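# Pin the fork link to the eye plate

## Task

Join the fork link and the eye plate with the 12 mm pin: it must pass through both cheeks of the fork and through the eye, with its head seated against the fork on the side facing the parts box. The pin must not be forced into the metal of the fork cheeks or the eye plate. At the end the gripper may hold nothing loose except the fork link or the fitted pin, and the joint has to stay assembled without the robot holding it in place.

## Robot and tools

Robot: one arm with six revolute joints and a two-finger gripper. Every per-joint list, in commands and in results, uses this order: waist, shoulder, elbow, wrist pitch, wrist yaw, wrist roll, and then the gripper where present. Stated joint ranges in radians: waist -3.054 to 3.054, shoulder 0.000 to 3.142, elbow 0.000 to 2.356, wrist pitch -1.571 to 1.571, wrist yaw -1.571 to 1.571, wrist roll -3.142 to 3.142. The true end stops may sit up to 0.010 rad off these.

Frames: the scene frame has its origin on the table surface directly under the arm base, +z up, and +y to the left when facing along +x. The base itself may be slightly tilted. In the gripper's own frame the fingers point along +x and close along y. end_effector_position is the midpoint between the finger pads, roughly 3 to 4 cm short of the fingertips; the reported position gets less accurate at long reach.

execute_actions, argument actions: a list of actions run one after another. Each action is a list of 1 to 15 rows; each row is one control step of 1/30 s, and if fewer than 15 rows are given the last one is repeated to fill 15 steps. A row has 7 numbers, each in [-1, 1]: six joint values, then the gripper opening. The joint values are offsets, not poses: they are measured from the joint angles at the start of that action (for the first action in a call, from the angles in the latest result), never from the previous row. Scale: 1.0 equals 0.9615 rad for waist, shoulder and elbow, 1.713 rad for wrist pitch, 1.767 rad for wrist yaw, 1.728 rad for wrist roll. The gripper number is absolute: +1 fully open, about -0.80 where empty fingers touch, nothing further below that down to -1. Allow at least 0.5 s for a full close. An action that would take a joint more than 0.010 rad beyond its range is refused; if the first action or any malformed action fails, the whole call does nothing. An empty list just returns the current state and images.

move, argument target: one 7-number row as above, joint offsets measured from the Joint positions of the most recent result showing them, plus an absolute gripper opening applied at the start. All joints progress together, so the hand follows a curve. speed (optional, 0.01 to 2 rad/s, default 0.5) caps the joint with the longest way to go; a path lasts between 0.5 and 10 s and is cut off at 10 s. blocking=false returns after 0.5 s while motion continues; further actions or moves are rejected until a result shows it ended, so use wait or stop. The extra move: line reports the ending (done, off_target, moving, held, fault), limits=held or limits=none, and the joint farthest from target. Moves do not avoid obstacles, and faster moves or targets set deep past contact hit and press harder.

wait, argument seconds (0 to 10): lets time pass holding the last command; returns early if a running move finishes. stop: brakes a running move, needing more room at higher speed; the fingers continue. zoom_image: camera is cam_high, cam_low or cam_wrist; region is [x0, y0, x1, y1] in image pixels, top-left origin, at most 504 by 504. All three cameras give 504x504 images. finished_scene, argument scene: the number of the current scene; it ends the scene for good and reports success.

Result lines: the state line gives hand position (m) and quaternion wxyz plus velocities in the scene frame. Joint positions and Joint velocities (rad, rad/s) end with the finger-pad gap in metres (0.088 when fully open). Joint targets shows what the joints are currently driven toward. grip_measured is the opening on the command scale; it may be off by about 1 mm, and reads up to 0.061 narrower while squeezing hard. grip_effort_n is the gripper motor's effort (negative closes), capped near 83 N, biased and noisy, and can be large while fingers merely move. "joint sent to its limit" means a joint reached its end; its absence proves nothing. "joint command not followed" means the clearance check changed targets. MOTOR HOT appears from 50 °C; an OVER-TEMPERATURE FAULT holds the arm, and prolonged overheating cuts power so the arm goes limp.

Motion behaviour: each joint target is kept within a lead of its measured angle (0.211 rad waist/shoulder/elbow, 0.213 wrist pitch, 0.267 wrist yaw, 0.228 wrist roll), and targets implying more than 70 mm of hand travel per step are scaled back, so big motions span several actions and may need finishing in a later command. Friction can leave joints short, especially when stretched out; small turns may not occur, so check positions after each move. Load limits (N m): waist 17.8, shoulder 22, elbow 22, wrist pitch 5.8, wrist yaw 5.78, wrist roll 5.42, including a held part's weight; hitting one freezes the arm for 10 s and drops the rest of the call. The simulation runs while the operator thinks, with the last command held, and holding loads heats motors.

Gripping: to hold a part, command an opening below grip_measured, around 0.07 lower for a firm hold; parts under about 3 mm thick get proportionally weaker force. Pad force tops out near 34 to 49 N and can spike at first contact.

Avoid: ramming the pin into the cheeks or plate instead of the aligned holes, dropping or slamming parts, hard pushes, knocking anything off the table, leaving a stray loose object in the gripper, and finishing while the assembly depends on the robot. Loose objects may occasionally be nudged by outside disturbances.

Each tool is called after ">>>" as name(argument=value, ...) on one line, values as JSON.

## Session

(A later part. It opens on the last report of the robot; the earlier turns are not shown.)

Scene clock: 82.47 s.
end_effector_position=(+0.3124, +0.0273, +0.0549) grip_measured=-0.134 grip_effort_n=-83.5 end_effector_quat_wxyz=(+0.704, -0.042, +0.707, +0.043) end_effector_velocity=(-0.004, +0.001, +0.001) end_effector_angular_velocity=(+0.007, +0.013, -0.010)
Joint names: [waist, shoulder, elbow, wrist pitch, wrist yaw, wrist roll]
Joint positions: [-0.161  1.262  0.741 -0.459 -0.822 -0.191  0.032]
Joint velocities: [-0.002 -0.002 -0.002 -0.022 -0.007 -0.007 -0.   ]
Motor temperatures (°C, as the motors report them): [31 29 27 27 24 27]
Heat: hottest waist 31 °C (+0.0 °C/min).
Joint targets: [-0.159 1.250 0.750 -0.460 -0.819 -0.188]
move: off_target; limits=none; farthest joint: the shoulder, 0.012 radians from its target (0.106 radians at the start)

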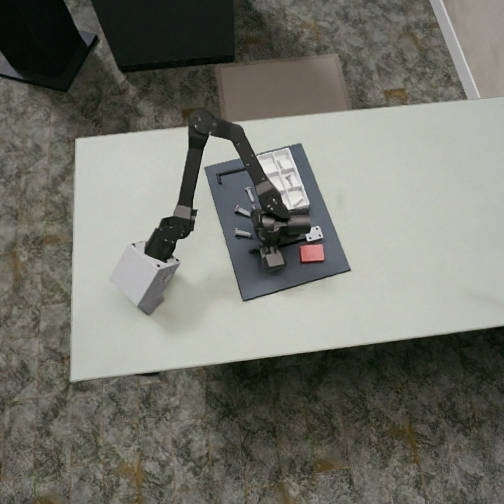

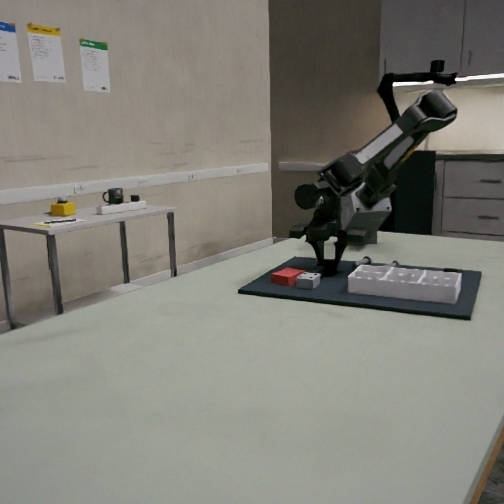

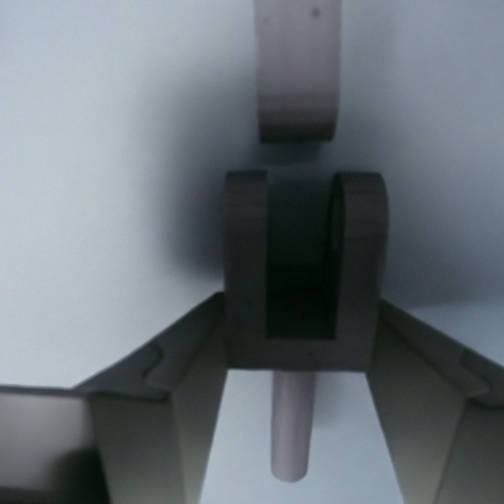

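>>> execute_actions(actions=[[[0.005,0.015,0.032,-0.003,0.002,-0.028,-0.22]],[[0,0.004,0.008,0,0,0,-0.22]]])

>>> zoom_image(camera="cam_wrist", region=[180,0,430,250])

Scene clock: 87.03 s.
end_effector_position=(+0.3184, +0.0295, +0.0550) grip_measured=-0.134 grip_effort_n=-83.5 end_effector_quat_wxyz=(+0.704, -0.061, +0.705, +0.063) end_effector_velocity=(-0.004, +0.004, -0.001) end_effector_angular_velocity=(+0.024, +0.008, -0.000)
Joint names: [waist, shoulder, elbow, wrist pitch, wrist yaw, wrist roll]
Joint positions: [-0.155  1.27   0.763 -0.463 -0.822 -0.236  0.032]
Joint velocities: [ 0.002 -0.002 -0.007 -0.007 -0.022 -0.007 -0.   ]
Motor temperatures (°C, as the motors report them): [31 30 27 27 24 27]
Heat: hottest waist 31 °C (+0.0 °C/min).
Joint targets: [-0.155 1.274 0.771 -0.463 -0.822 -0.236]

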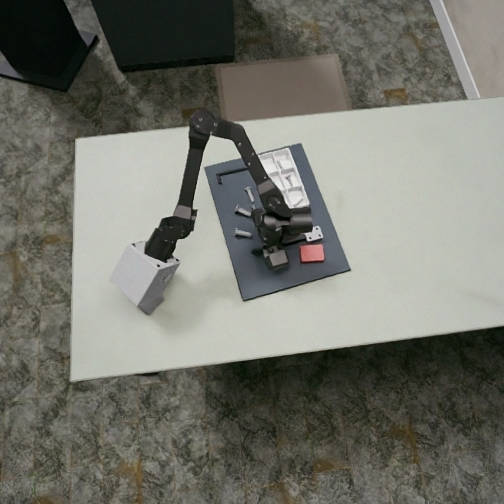

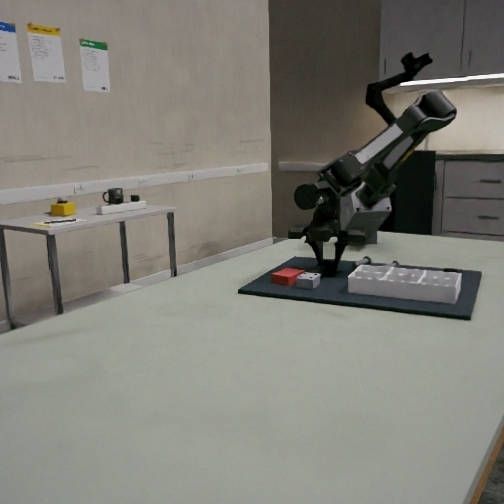

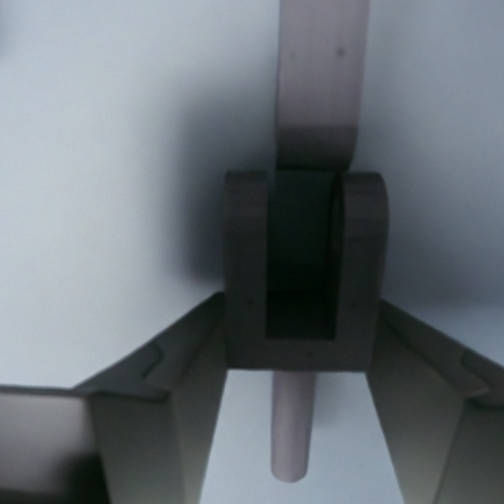

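Region (180, 0, 430, 250) of cam_wrist's 504x504 image, scaled by 2.016, with more detail than that image has.

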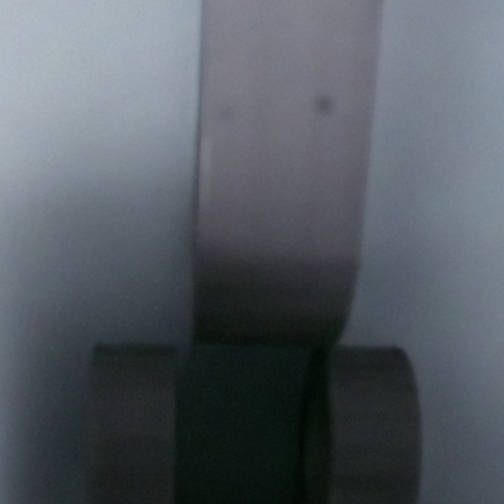

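Parallel; shift right ~1.6 mm.

>>> execute_actions(actions=[[[-0.013,0.009,0.004,0,0,-0.003,-0.22]]])

>>> zoom_image(camera="cam_wrist", region=[180,0,430,250])

Scene clock: 89.40 s.
end_effector_position=(+0.3185, +0.0278, +0.0555) grip_measured=-0.134 grip_effort_n=-83.5 end_effector_quat_wxyz=(+0.705, -0.061, +0.704, +0.061) end_effector_velocity=(-0.008, +0.001, -0.000) end_effector_angular_velocity=(+0.008, +0.026, -0.024)
Joint names: [waist, shoulder, elbow, wrist pitch, wrist yaw, wrist roll]
Joint positions: [-0.16   1.272  0.763 -0.463 -0.822 -0.238  0.032]
Joint velocities: [-0.002 -0.002 -0.007 -0.037 -0.007 -0.007 -0.   ]
Motor temperatures (°C, as the motors report them): [31 30 27 27 24 27]
Heat: hottest waist 31 °C (+0.0 °C/min).
Joint targets: [-0.167 1.279 0.767 -0.463 -0.822 -0.241]

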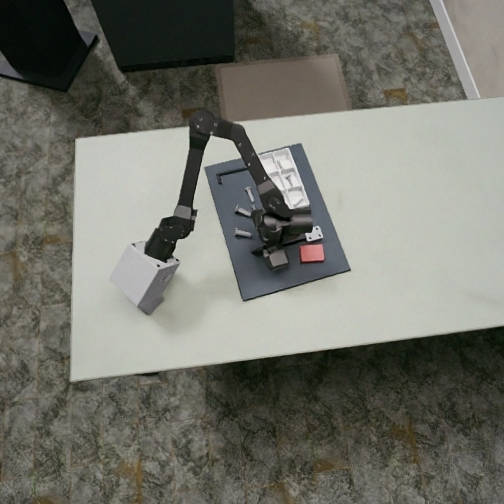

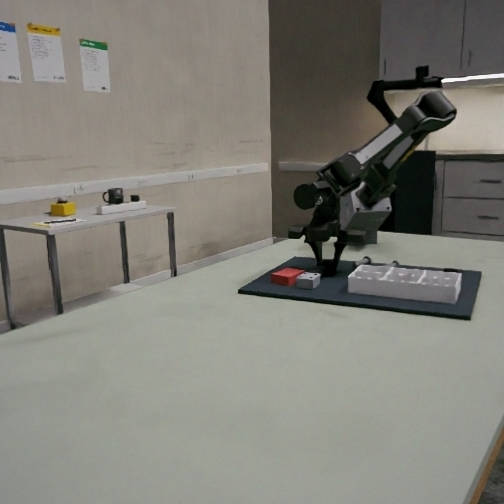

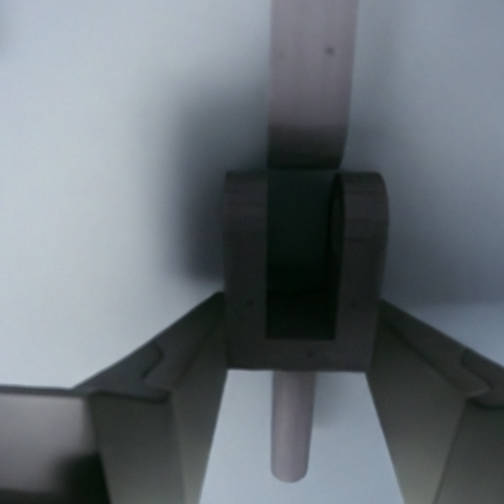

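Region (180, 0, 430, 250) of cam_wrist's 504x504 image, scaled by 2.016, with more detail than that image has.

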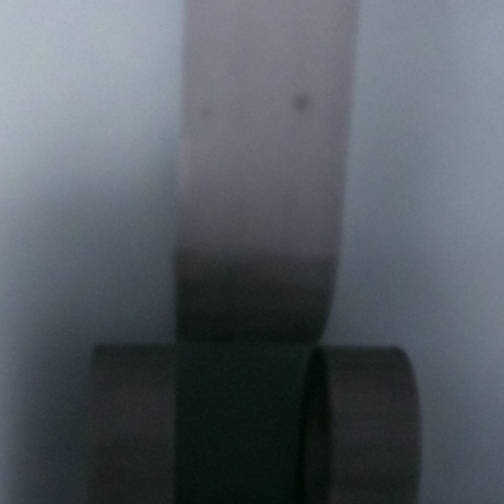

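>>> execute_actions(actions=[[[-0.001,0.008,0.012,-0.001,0.002,0.003,-0.22],[-0.001,0.010,0.015,-0.002,0.002,0.004,-0.22],[0,0.011,0.018,-0.002,0.002,0.004,-0.22],[0,0.013,0.021,-0.003,0.002,0.005,-0.22],[0,0.014,0.024,-0.004,0.003,0.005,-0.22],[0.001,0.016,0.027,-0.004,0.003,0.006,-0.22],[0.001,0.017,0.030,-0.005,0.003,0.006,-0.22],[0.002,0.019,0.033,-0.005,0.003,0.006,-0.22],[0.002,0.020,0.036,-0.006,0.003,0.007,-0.22]]])

Scene clock: 93.27 s.
end_effector_position=(+0.3203, +0.0278, +0.0552) grip_measured=-0.134 grip_effort_n=-83.5 end_effector_quat_wxyz=(+0.702, -0.056, +0.708, +0.057) end_effector_velocity=(+0.000, -0.001, +0.001) end_effector_angular_velocity=(-0.009, +0.001, +0.004)
Joint names: [waist, shoulder, elbow, wrist pitch, wrist yaw, wrist roll]
Joint positions: [-0.159  1.284  0.779 -0.479 -0.821 -0.232  0.032]
Joint velocities: [-0.002 -0.002  0.002 -0.007  0.007 -0.007 -0.   ]
Motor temperatures (°C, as the motors report them): [32 30 27 27 24 27]
Heat: hottest waist 32 °C (+1.0 °C/min).
Joint targets: [-0.158 1.292 0.798 -0.473 -0.816 -0.226]

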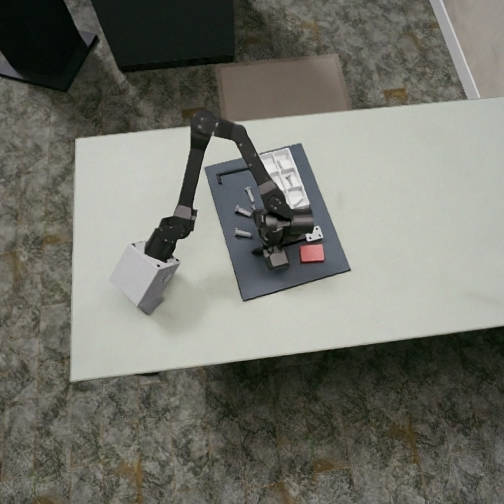

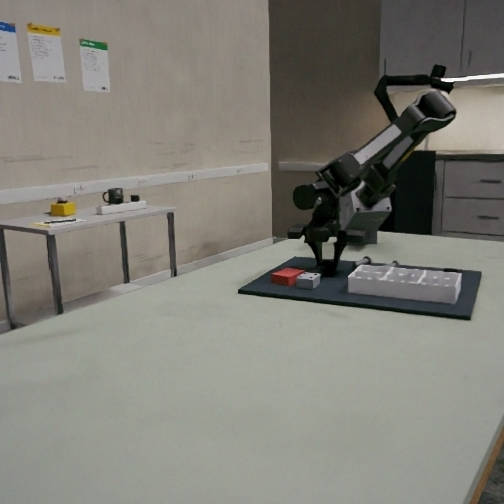

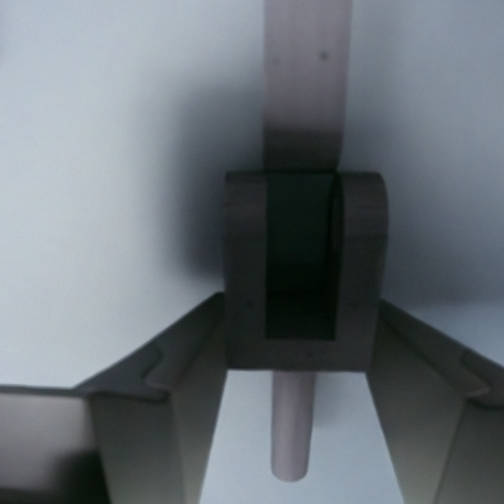

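>>> execute_actions(actions=[[[0.002,-0.017,0.0,0.002,0,-0.008,-0.22]],[[0,-0.003,0.016,0.004,0,0,-0.22]]])

Scene clock: 95.93 s.
end_effector_position=(+0.3204, +0.0279, +0.0555) grip_measured=-0.134 grip_effort_n=-83.5 end_effector_quat_wxyz=(+0.702, -0.060, +0.707, +0.060) end_effector_velocity=(-0.002, -0.001, +0.001) end_effector_angular_velocity=(-0.008, +0.004, +0.001)
Joint names: [waist, shoulder, elbow, wrist pitch, wrist yaw, wrist roll]
Joint positions: [-0.159  1.282  0.779 -0.48  -0.82  -0.242  0.032]
Joint velocities: [-0.002 -0.002 -0.002 -0.007  0.007 -0.007 -0.   ]
Motor temperatures (°C, as the motors report them): [32 30 27 27 24 27]
Heat: hottest waist 32 °C (+1.0 °C/min).
Joint targets: [-0.159 1.279 0.795 -0.473 -0.820 -0.242]

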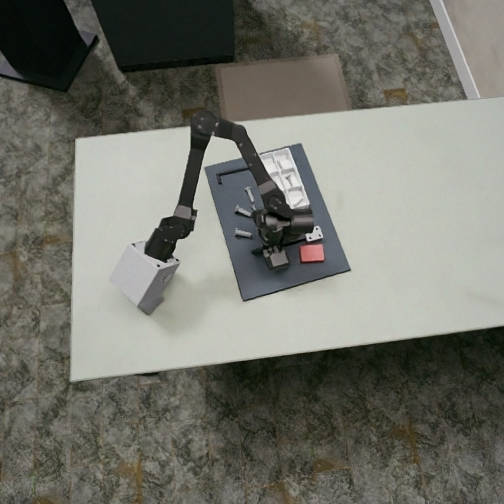

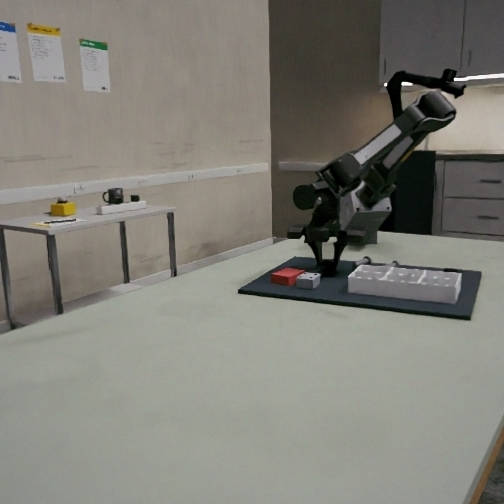

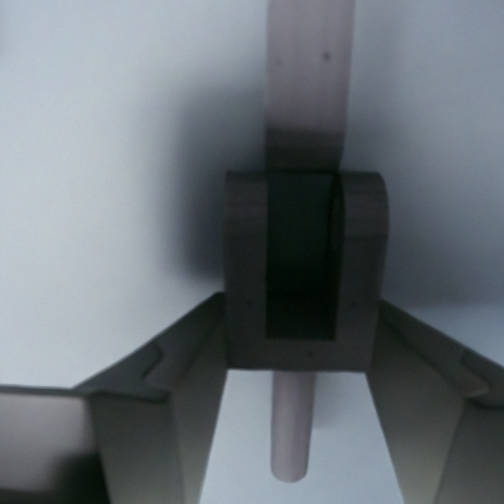

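Back off elbow, shift, then use pitch to enter.

>>> execute_actions(actions=[[[0.004,-0.006,-0.010,0,0,0,-0.22]]])

>>> zoom_image(camera="cam_wrist", region=[240,110,370,240])

Scene clock: 100.00 s.
end_effector_position=(+0.3194, +0.0277, +0.0551) grip_measured=-0.134 grip_effort_n=-83.5 end_effector_quat_wxyz=(+0.701, -0.059, +0.708, +0.060) end_effector_velocity=(-0.004, +0.001, +0.001) end_effector_angular_velocity=(+0.007, +0.013, -0.025)
Joint names: [waist, shoulder, elbow, wrist pitch, wrist yaw, wrist roll]
Joint positions: [-0.158  1.282  0.777 -0.48  -0.819 -0.242  0.032]
Joint velocities: [-0.002 -0.002 -0.002 -0.022 -0.007  0.007 -0.   ]
Motor temperatures (°C, as the motors report them): [32 30 28 27 24 27]
Heat: hottest waist 32 °C (+0.0 °C/min).
Joint targets: [-0.155 1.276 0.770 -0.480 -0.820 -0.242]

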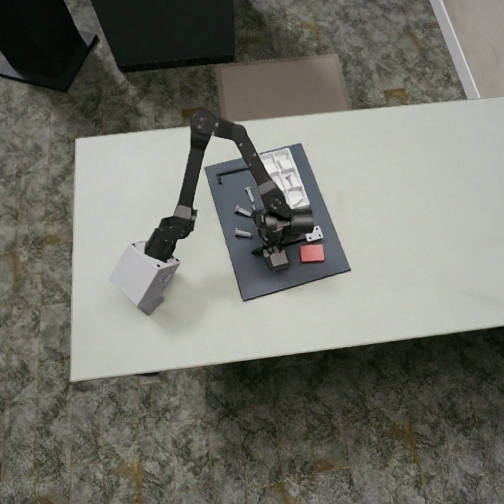

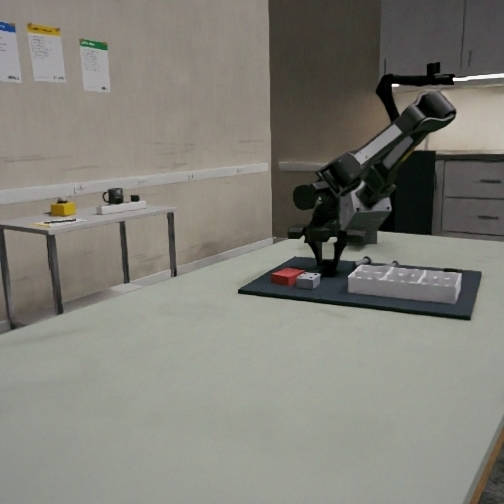

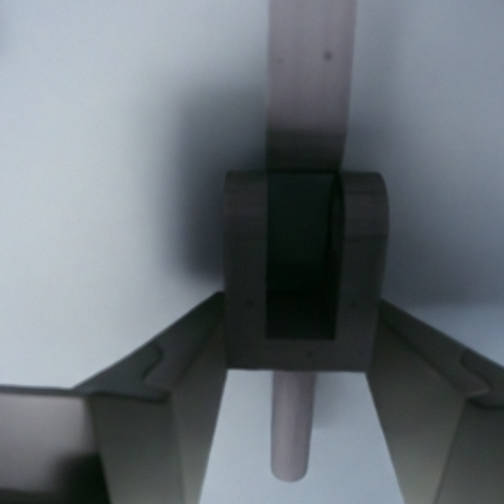

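Region (240, 110, 370, 240) of cam_wrist's 504x504 image, scaled by 3.877, with more detail than that image has.

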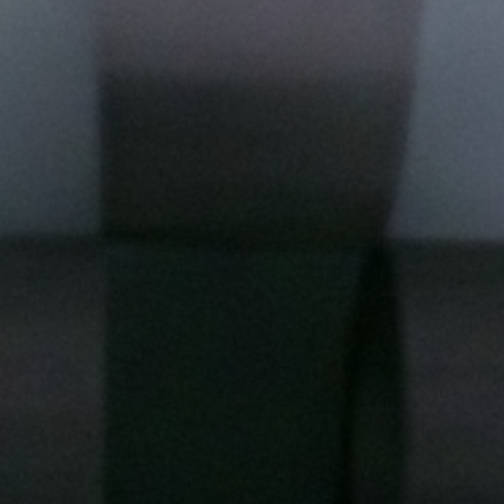

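About 0.4 mm more left.

>>> execute_actions(actions=[[[0.001,-0.016,-0.006,0,0,0,-0.22]],[[0,-0.004,0.012,0.008,0,0,-0.22]]])

Scene clock: 103.20 s.
end_effector_position=(+0.3222, +0.0288, +0.0554) grip_measured=-0.134 grip_effort_n=-83.5 end_effector_quat_wxyz=(+0.704, -0.064, +0.704, +0.064) end_effector_velocity=(-0.004, +0.001, +0.001) end_effector_angular_velocity=(+0.007, +0.013, -0.025)
Joint names: [waist, shoulder, elbow, wrist pitch, wrist yaw, wrist roll]
Joint positions: [-0.156  1.279  0.778 -0.467 -0.819 -0.242  0.032]
Joint velocities: [-0.002 -0.002 -0.002 -0.022 -0.007  0.007 -0.   ]
Motor temperatures (°C, as the motors report them): [32 30 28 27 24 27]
Heat: hottest waist 32 °C (+0.0 °C/min).
Joint targets: [-0.157 1.275 0.787 -0.466 -0.819 -0.242]

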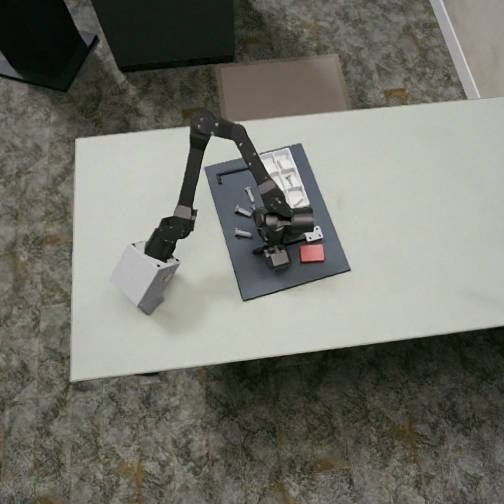

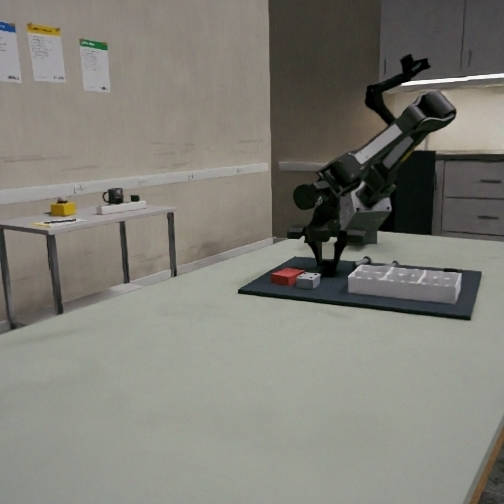

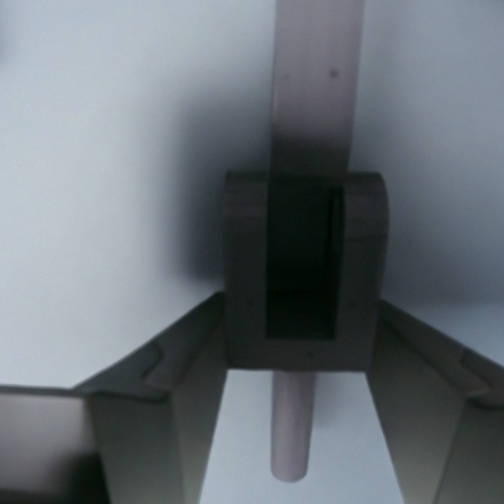

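>>> execute_actions(actions=[[[0.004,0.017,0.031,-0.005,0.002,0.011,-0.22]],[[0.004,0.018,0.031,-0.005,0.003,0.006,-0.22]]])

Scene clock: 106.13 s.
end_effector_position=(+0.3306, +0.0308, +0.0553) grip_measured=-0.134 grip_effort_n=-83.5 end_effector_quat_wxyz=(+0.704, -0.057, +0.705, +0.059) end_effector_velocity=(-0.002, -0.000, -0.000) end_effector_angular_velocity=(+0.006, +0.007, -0.003)
Joint names: [waist, shoulder, elbow, wrist pitch, wrist yaw, wrist roll]
Joint positions: [-0.149  1.299  0.817 -0.484 -0.818 -0.219  0.032]
Joint velocities: [-0.002  0.002 -0.002 -0.007 -0.007 -0.007 -0.   ]
Motor temperatures (°C, as the motors report them): [32 30 28 27 24 27]
Heat: hottest waist 32 °C (+0.0 °C/min).
Joint targets: [-0.147 1.306 0.829 -0.483 -0.814 -0.216]

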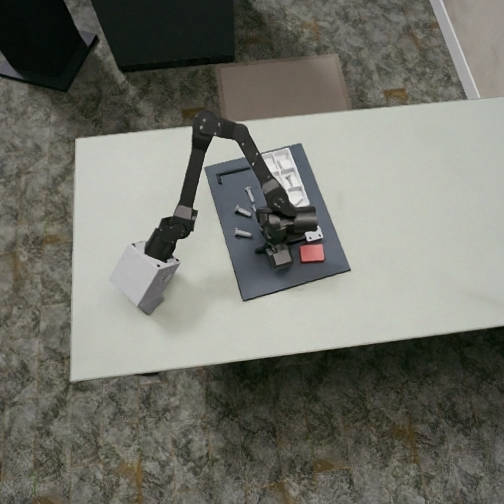

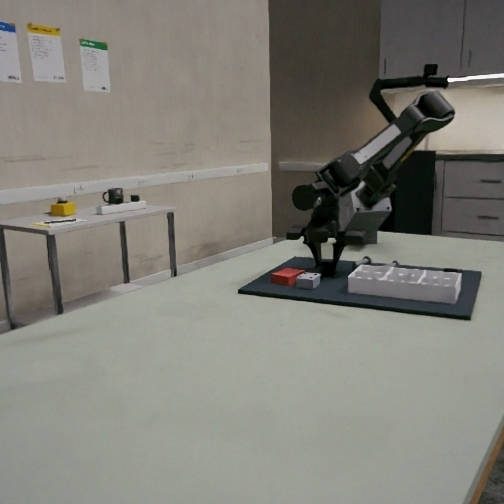

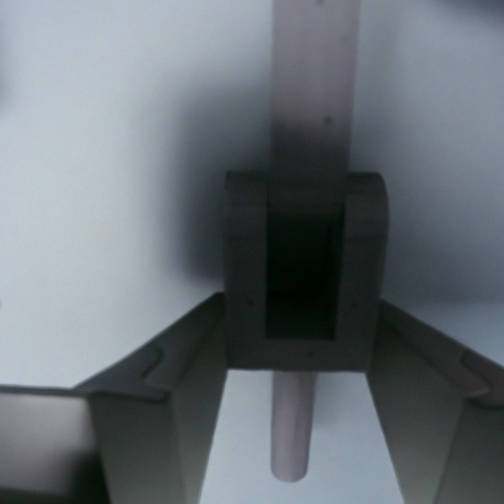

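>>> execute_actions(actions=[[[0.002,0.021,0.036,-0.005,0.004,0.004,-0.22]],[[0.003,0.021,0.036,-0.005,0.004,0.004,-0.22]]])

>>> zoom_image(camera="cam_wrist", region=[190,130,430,370])

Scene clock: 110.30 s.
end_effector_position=(+0.3350, +0.0313, +0.0554) grip_measured=-0.134 grip_effort_n=-83.5 end_effector_quat_wxyz=(+0.700, -0.050, +0.711, +0.054) end_effector_velocity=(-0.001, +0.003, +0.001) end_effector_angular_velocity=(+0.021, +0.002, +0.000)
Joint names: [waist, shoulder, elbow, wrist pitch, wrist yaw, wrist roll]
Joint positions: [-0.148  1.319  0.851 -0.517 -0.817 -0.215  0.032]
Joint velocities: [-0.002 -0.002 -0.002 -0.007 -0.022 -0.007 -0.   ]
Motor temperatures (°C, as the motors report them): [32 30 28 27 24 27]
Heat: hottest waist 32 °C (+1.0 °C/min).
Joint targets: [-0.145 1.331 0.871 -0.507 -0.810 -0.209]

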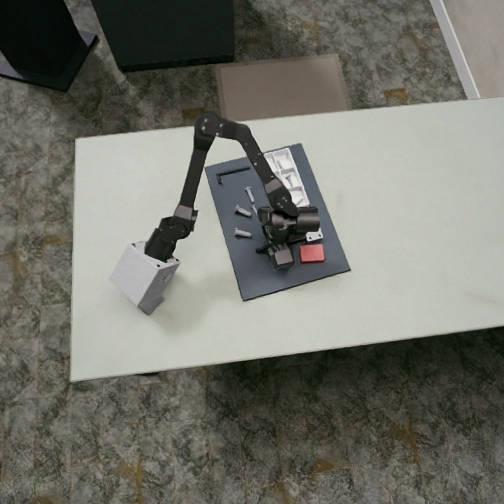

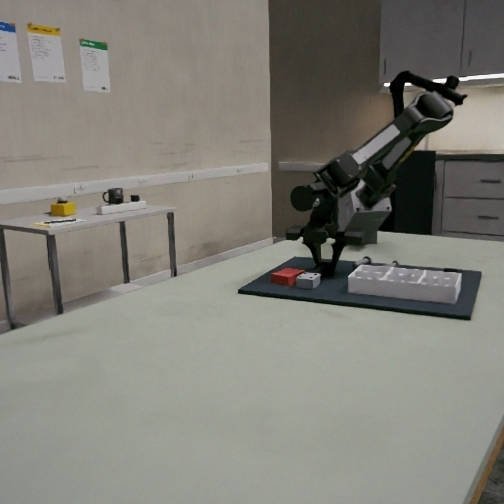

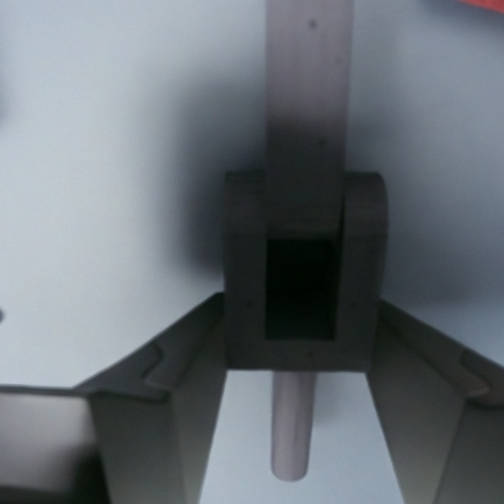

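Region (190, 130, 430, 370) of cam_wrist's 504x504 image, scaled by 2.100, with more detail than that image has.

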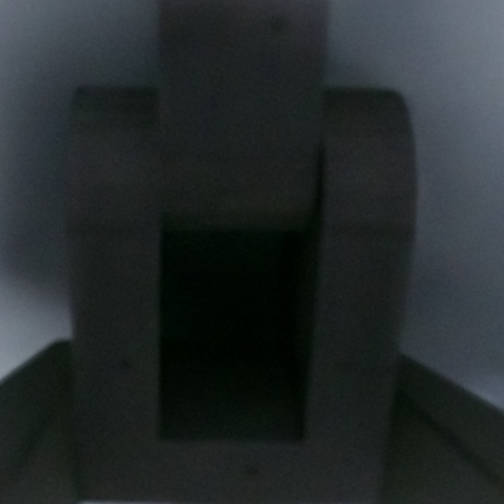

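Left cheek snagged. Relax, roll CCW, then pitch forward.

>>> execute_actions(actions=[[[0.003,-0.01,-0.008,0,0,-0.012,-0.22]],[[0.002,-0.004,0.008,0.013,0,0.006,-0.22]]])

Scene clock: 113.73 s.
end_effector_position=(+0.3351, +0.0309, +0.0553) grip_measured=-0.134 grip_effort_n=-83.5 end_effector_quat_wxyz=(+0.700, -0.054, +0.710, +0.057) end_effector_velocity=(-0.003, +0.001, +0.002) end_effector_angular_velocity=(+0.004, +0.007, -0.009)
Joint names: [waist, shoulder, elbow, wrist pitch, wrist yaw, wrist roll]
Joint positions: [-0.148  1.319  0.85  -0.513 -0.816 -0.224  0.032]
Joint velocities: [-0.007 -0.007 -0.002 -0.022 -0.007 -0.007 -0.   ]
Motor temperatures (°C, as the motors report them): [32 30 28 27 24 27]
Heat: hottest waist 32 °C (+1.0 °C/min).
Joint targets: [-0.146 1.315 0.857 -0.496 -0.816 -0.220]

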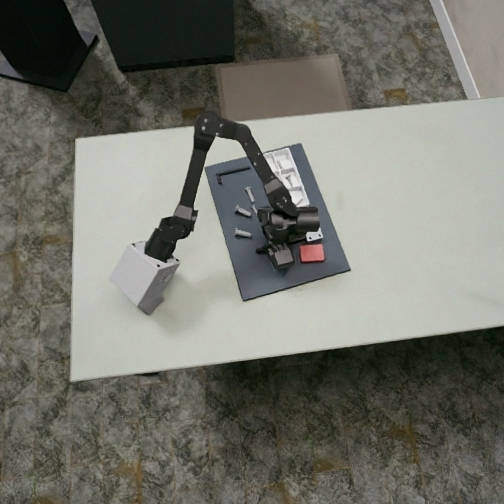

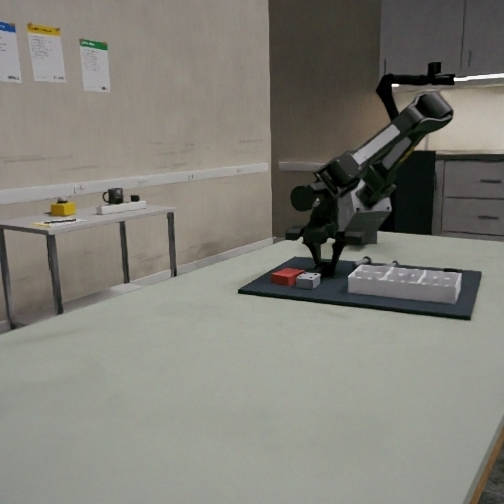

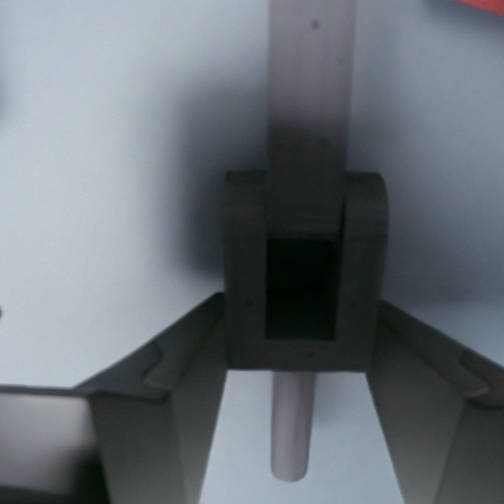

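>>> execute_actions(actions=[[[0.003,-0.016,-0.009,-0.002,0,-0.007,-0.22]],[[0.001,-0.006,0.006,0.010,0,0,-0.22]]])

Scene clock: 116.03 s.
end_effector_position=(+0.3364, +0.0311, +0.0555) grip_measured=-0.134 grip_effort_n=-83.5 end_effector_quat_wxyz=(+0.702, -0.061, +0.706, +0.063) end_effector_velocity=(+0.011, -0.000, -0.002) end_effector_angular_velocity=(-0.006, -0.047, +0.052)
Joint names: [waist, shoulder, elbow, wrist pitch, wrist yaw, wrist roll]
Joint positions: [-0.148  1.315  0.846 -0.501 -0.816 -0.232  0.032]
Joint velocities: [ 0.007 -0.002 -0.007  0.081  0.007  0.007  0.   ]
Motor temperatures (°C, as the motors report them): [32 30 28 27 24 27]
Heat: hottest waist 32 °C (+1.0 °C/min).
Joint targets: [-0.147 1.310 0.852 -0.497 -0.816 -0.232]

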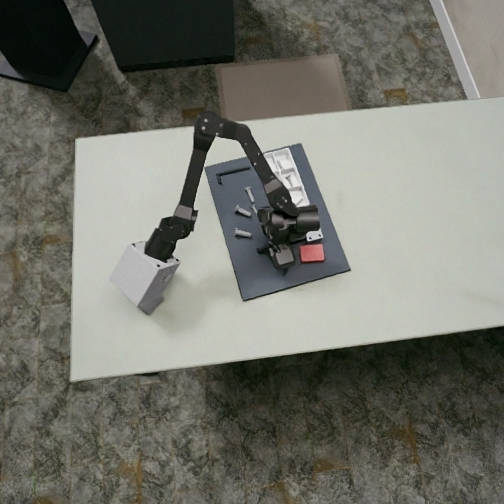

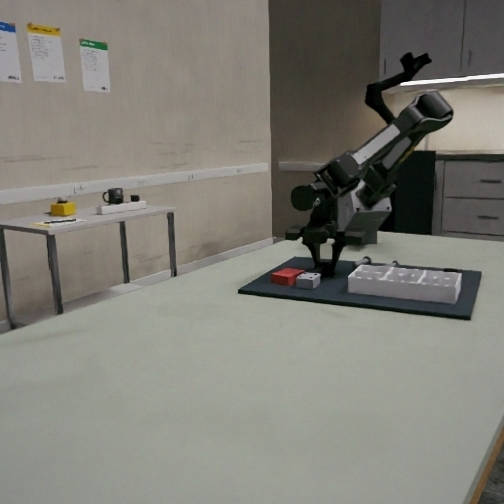

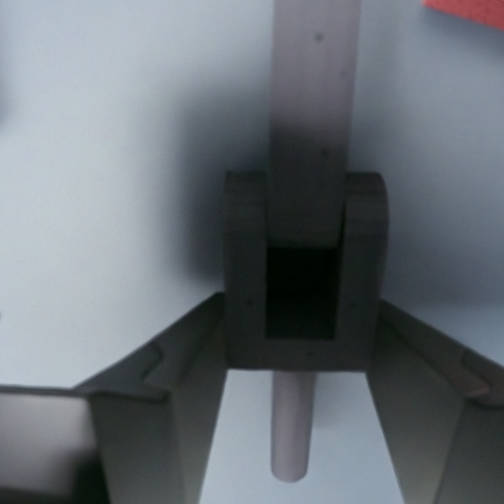

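>>> execute_actions(actions=[[[0.005,0.011,0.021,0.001,0,0.006,-0.22]],[[0.005,0.013,0.021,-0.001,0.002,0.004,-0.22]]])

>>> zoom_image(camera="cam_wrist", region=[190,130,430,370])

Scene clock: 120.00 s.
end_effector_position=(+0.3401, +0.0325, +0.0554) grip_measured=-0.134 grip_effort_n=-83.5 end_effector_quat_wxyz=(+0.703, -0.058, +0.706, +0.061) end_effector_velocity=(-0.004, -0.001, +0.001) end_effector_angular_velocity=(-0.008, +0.014, +0.005)
Joint names: [waist, shoulder, elbow, wrist pitch, wrist yaw, wrist roll]
Joint positions: [-0.144  1.322  0.862 -0.507 -0.816 -0.221  0.032]
Joint velocities: [-0.002 -0.002 -0.002 -0.022  0.007 -0.022 -0.   ]
Motor temperatures (°C, as the motors report them): [32 30 28 27 24 27]
Heat: hottest waist 32 °C (+1.0 °C/min).
Joint targets: [-0.139 1.331 0.876 -0.502 -0.812 -0.218]

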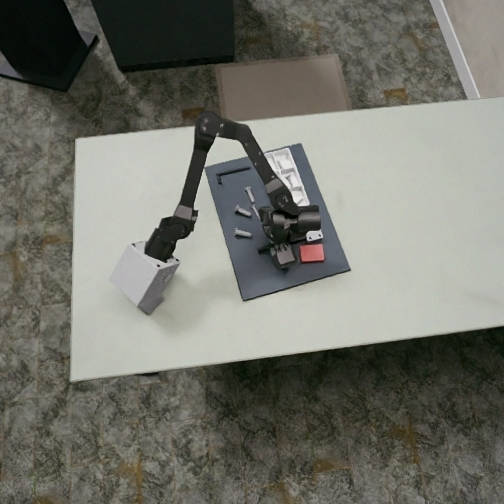

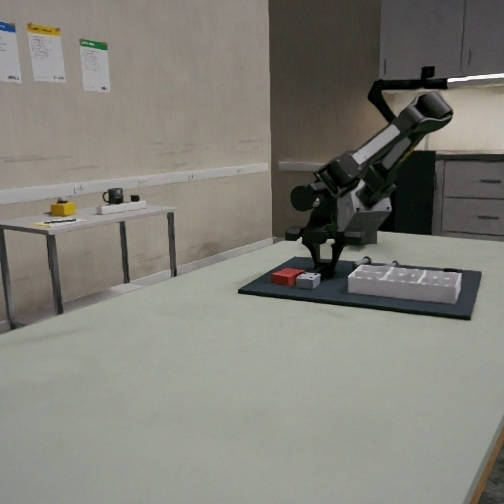

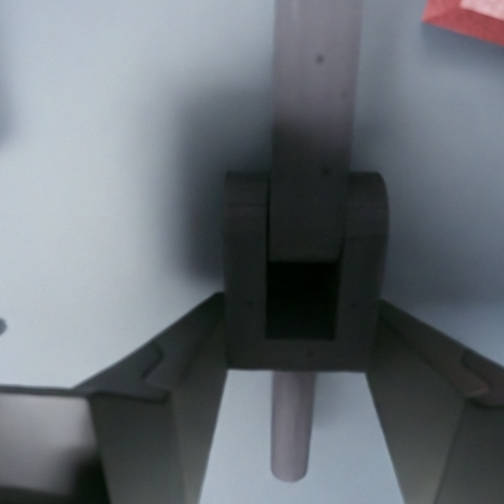

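Region (190, 130, 430, 370) of cam_wrist's 504x504 image, scaled by 2.100, with more detail than that image has.

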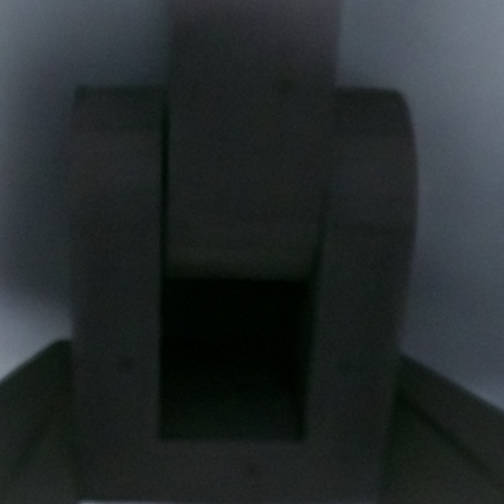

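>>> execute_actions(actions=[[[-0.004,0.004,0,0,0.005,0.006,-0.22]],[[-0.002,0.011,0.017,0.004,0.001,0.003,-0.22]]])

>>> zoom_image(camera="cam_wrist", region=[190,130,430,370])

Scene clock: 124.70 s.
end_effector_position=(+0.3409, +0.0324, +0.0555) grip_measured=-0.134 grip_effort_n=-83.5 end_effector_quat_wxyz=(+0.703, -0.055, +0.706, +0.058) end_effector_velocity=(-0.004, +0.001, +0.001) end_effector_angular_velocity=(+0.007, +0.013, -0.010)
Joint names: [waist, shoulder, elbow, wrist pitch, wrist yaw, wrist roll]
Joint positions: [-0.144  1.324  0.865 -0.507 -0.815 -0.212  0.032]
Joint velocities: [-0.002 -0.002 -0.002 -0.022 -0.007 -0.007  0.   ]
Motor temperatures (°C, as the motors report them): [32 30 28 27 24 27]
Heat: hottest waist 32 °C (+1.0 °C/min).
Joint targets: [-0.146 1.333 0.879 -0.500 -0.813 -0.208]

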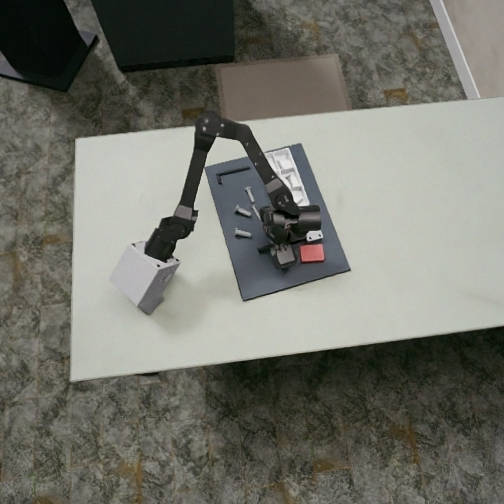

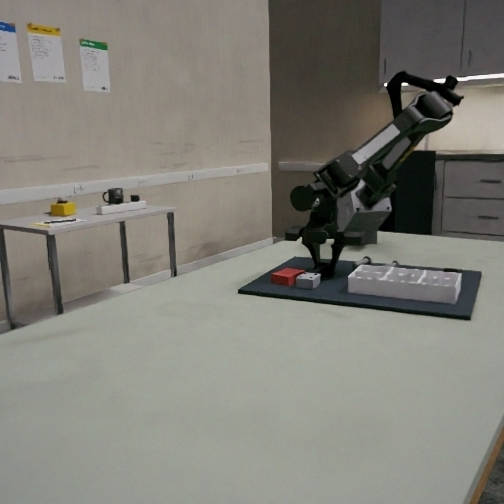

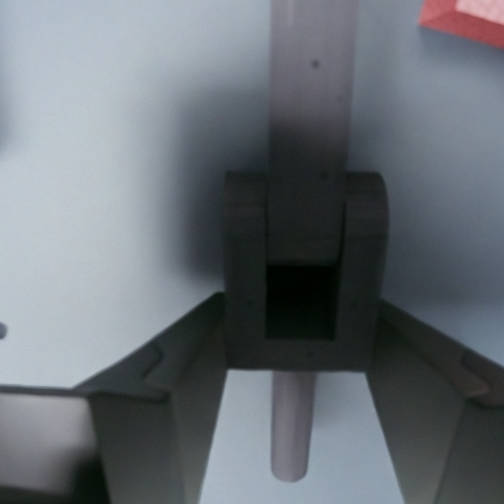

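Region (190, 130, 430, 370) of cam_wrist's 504x504 image, scaled by 2.100, with more detail than that image has.

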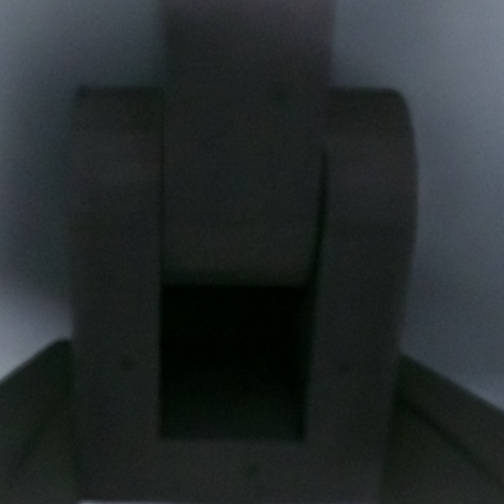

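>>> execute_actions(actions=[[[0.001,0,-0.004,-0.001,0,-0.005,-0.22]],[[0.002,0.004,0.014,0.005,0,0,-0.22]]])

>>> zoom_image(camera="cam_wrist", region=[190,130,430,370])

Scene clock: 128.37 s.
end_effector_position=(+0.3409, +0.0324, +0.0555) grip_measured=-0.134 grip_effort_n=-83.5 end_effector_quat_wxyz=(+0.703, -0.057, +0.706, +0.060) end_effector_velocity=(-0.002, +0.001, +0.001) end_effector_angular_velocity=(+0.006, +0.003, +0.001)
Joint names: [waist, shoulder, elbow, wrist pitch, wrist yaw, wrist roll]
Joint positions: [-0.144  1.324  0.865 -0.507 -0.815 -0.216  0.032]
Joint velocities: [-0.002 -0.002 -0.002 -0.007 -0.007 -0.007  0.   ]
Motor temperatures (°C, as the motors report them): [32 30 28 27 24 27]
Heat: hottest waist 32 °C (+1.0 °C/min).
Joint targets: [-0.142 1.328 0.879 -0.500 -0.815 -0.216]

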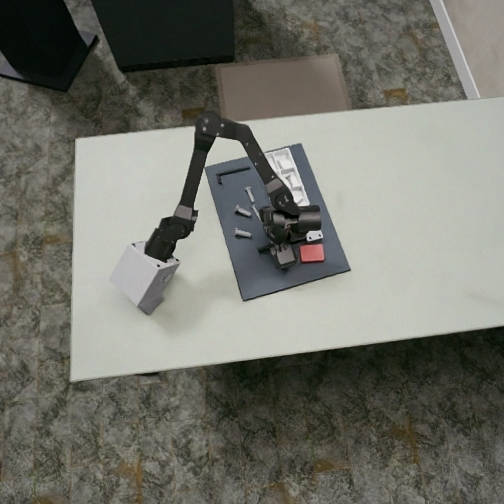

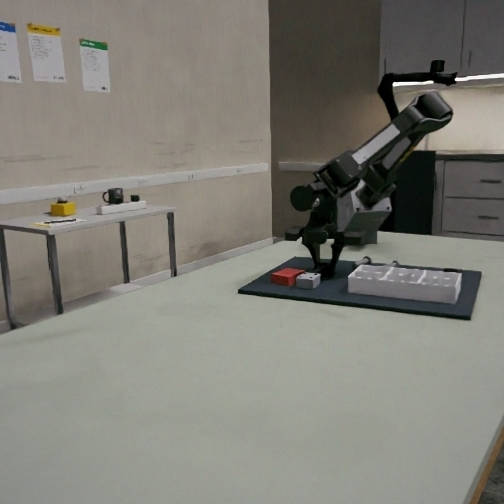

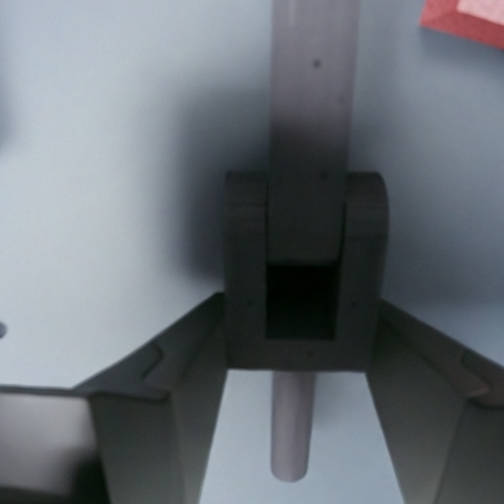

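Region (190, 130, 430, 370) of cam_wrist's 504x504 image, scaled by 2.100, with more detail than that image has.

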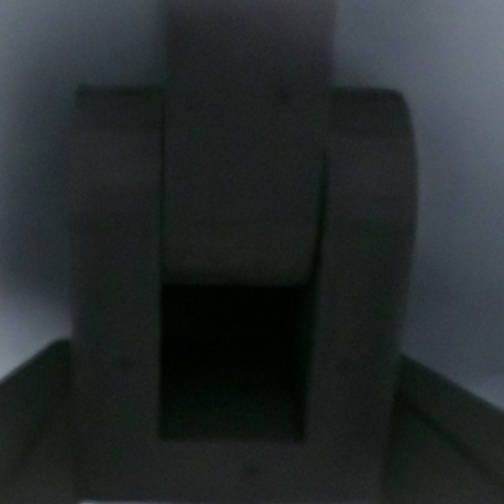

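>>> execute_actions(actions=[[[0,0,0,0,0,0,-0.22],[0,0,0,0,0,0,-0.22],[0,0,0,0,0,0,-0.22],[0,0,0,0,0,0,0.0]],[[0,0,0,0,0,0,-0.22]],[[0.0,0.0,0.016,0.005,0,0,-0.22]]])

>>> zoom_image(camera="cam_wrist", region=[190,130,430,370])

Scene clock: 133.57 s.
end_effector_position=(+0.3414, +0.0325, +0.0557) grip_measured=-0.133 grip_effort_n=-83.5 end_effector_quat_wxyz=(+0.703, -0.057, +0.706, +0.060) end_effector_velocity=(+0.001, +0.002, +0.002) end_effector_angular_velocity=(+0.006, -0.003, +0.008)
Joint names: [waist, shoulder, elbow, wrist pitch, wrist yaw, wrist roll]
Joint positions: [-0.144  1.324  0.867 -0.508 -0.815 -0.216  0.032]
Joint velocities: [-0.002 -0.007  0.002 -0.007 -0.007 -0.007 -0.   ]
Motor temperatures (°C, as the motors report them): [32 30 28 27 24 27]
Heat: hottest waist 32 °C (+1.0 °C/min).
Joint targets: [-0.144 1.324 0.880 -0.499 -0.815 -0.216]

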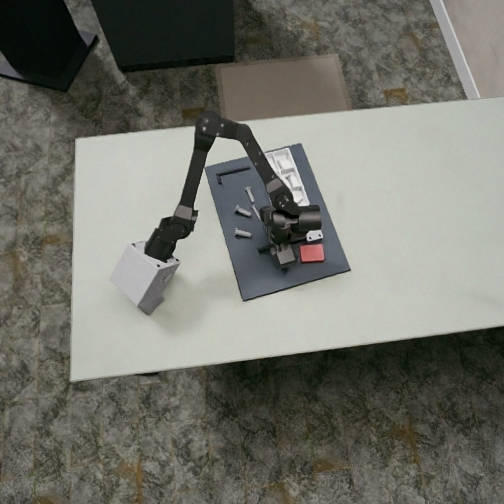

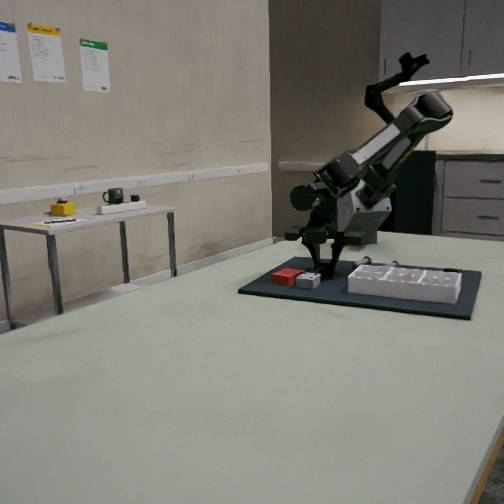

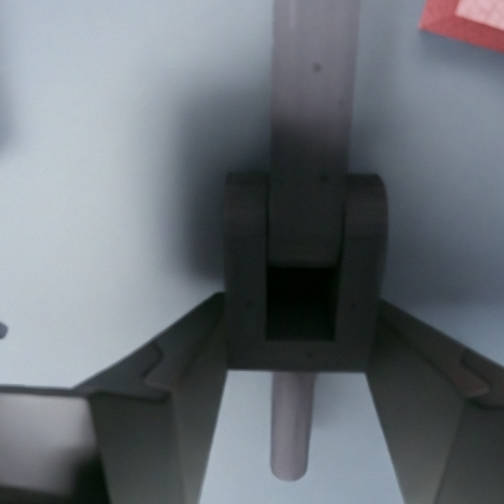

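Region (190, 130, 430, 370) of cam_wrist's 504x504 image, scaled by 2.100, with more detail than that image has.

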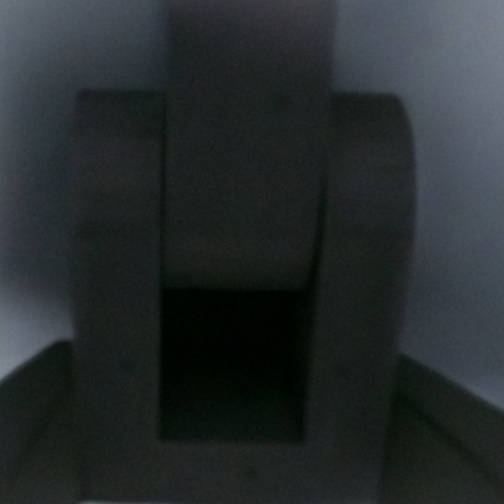

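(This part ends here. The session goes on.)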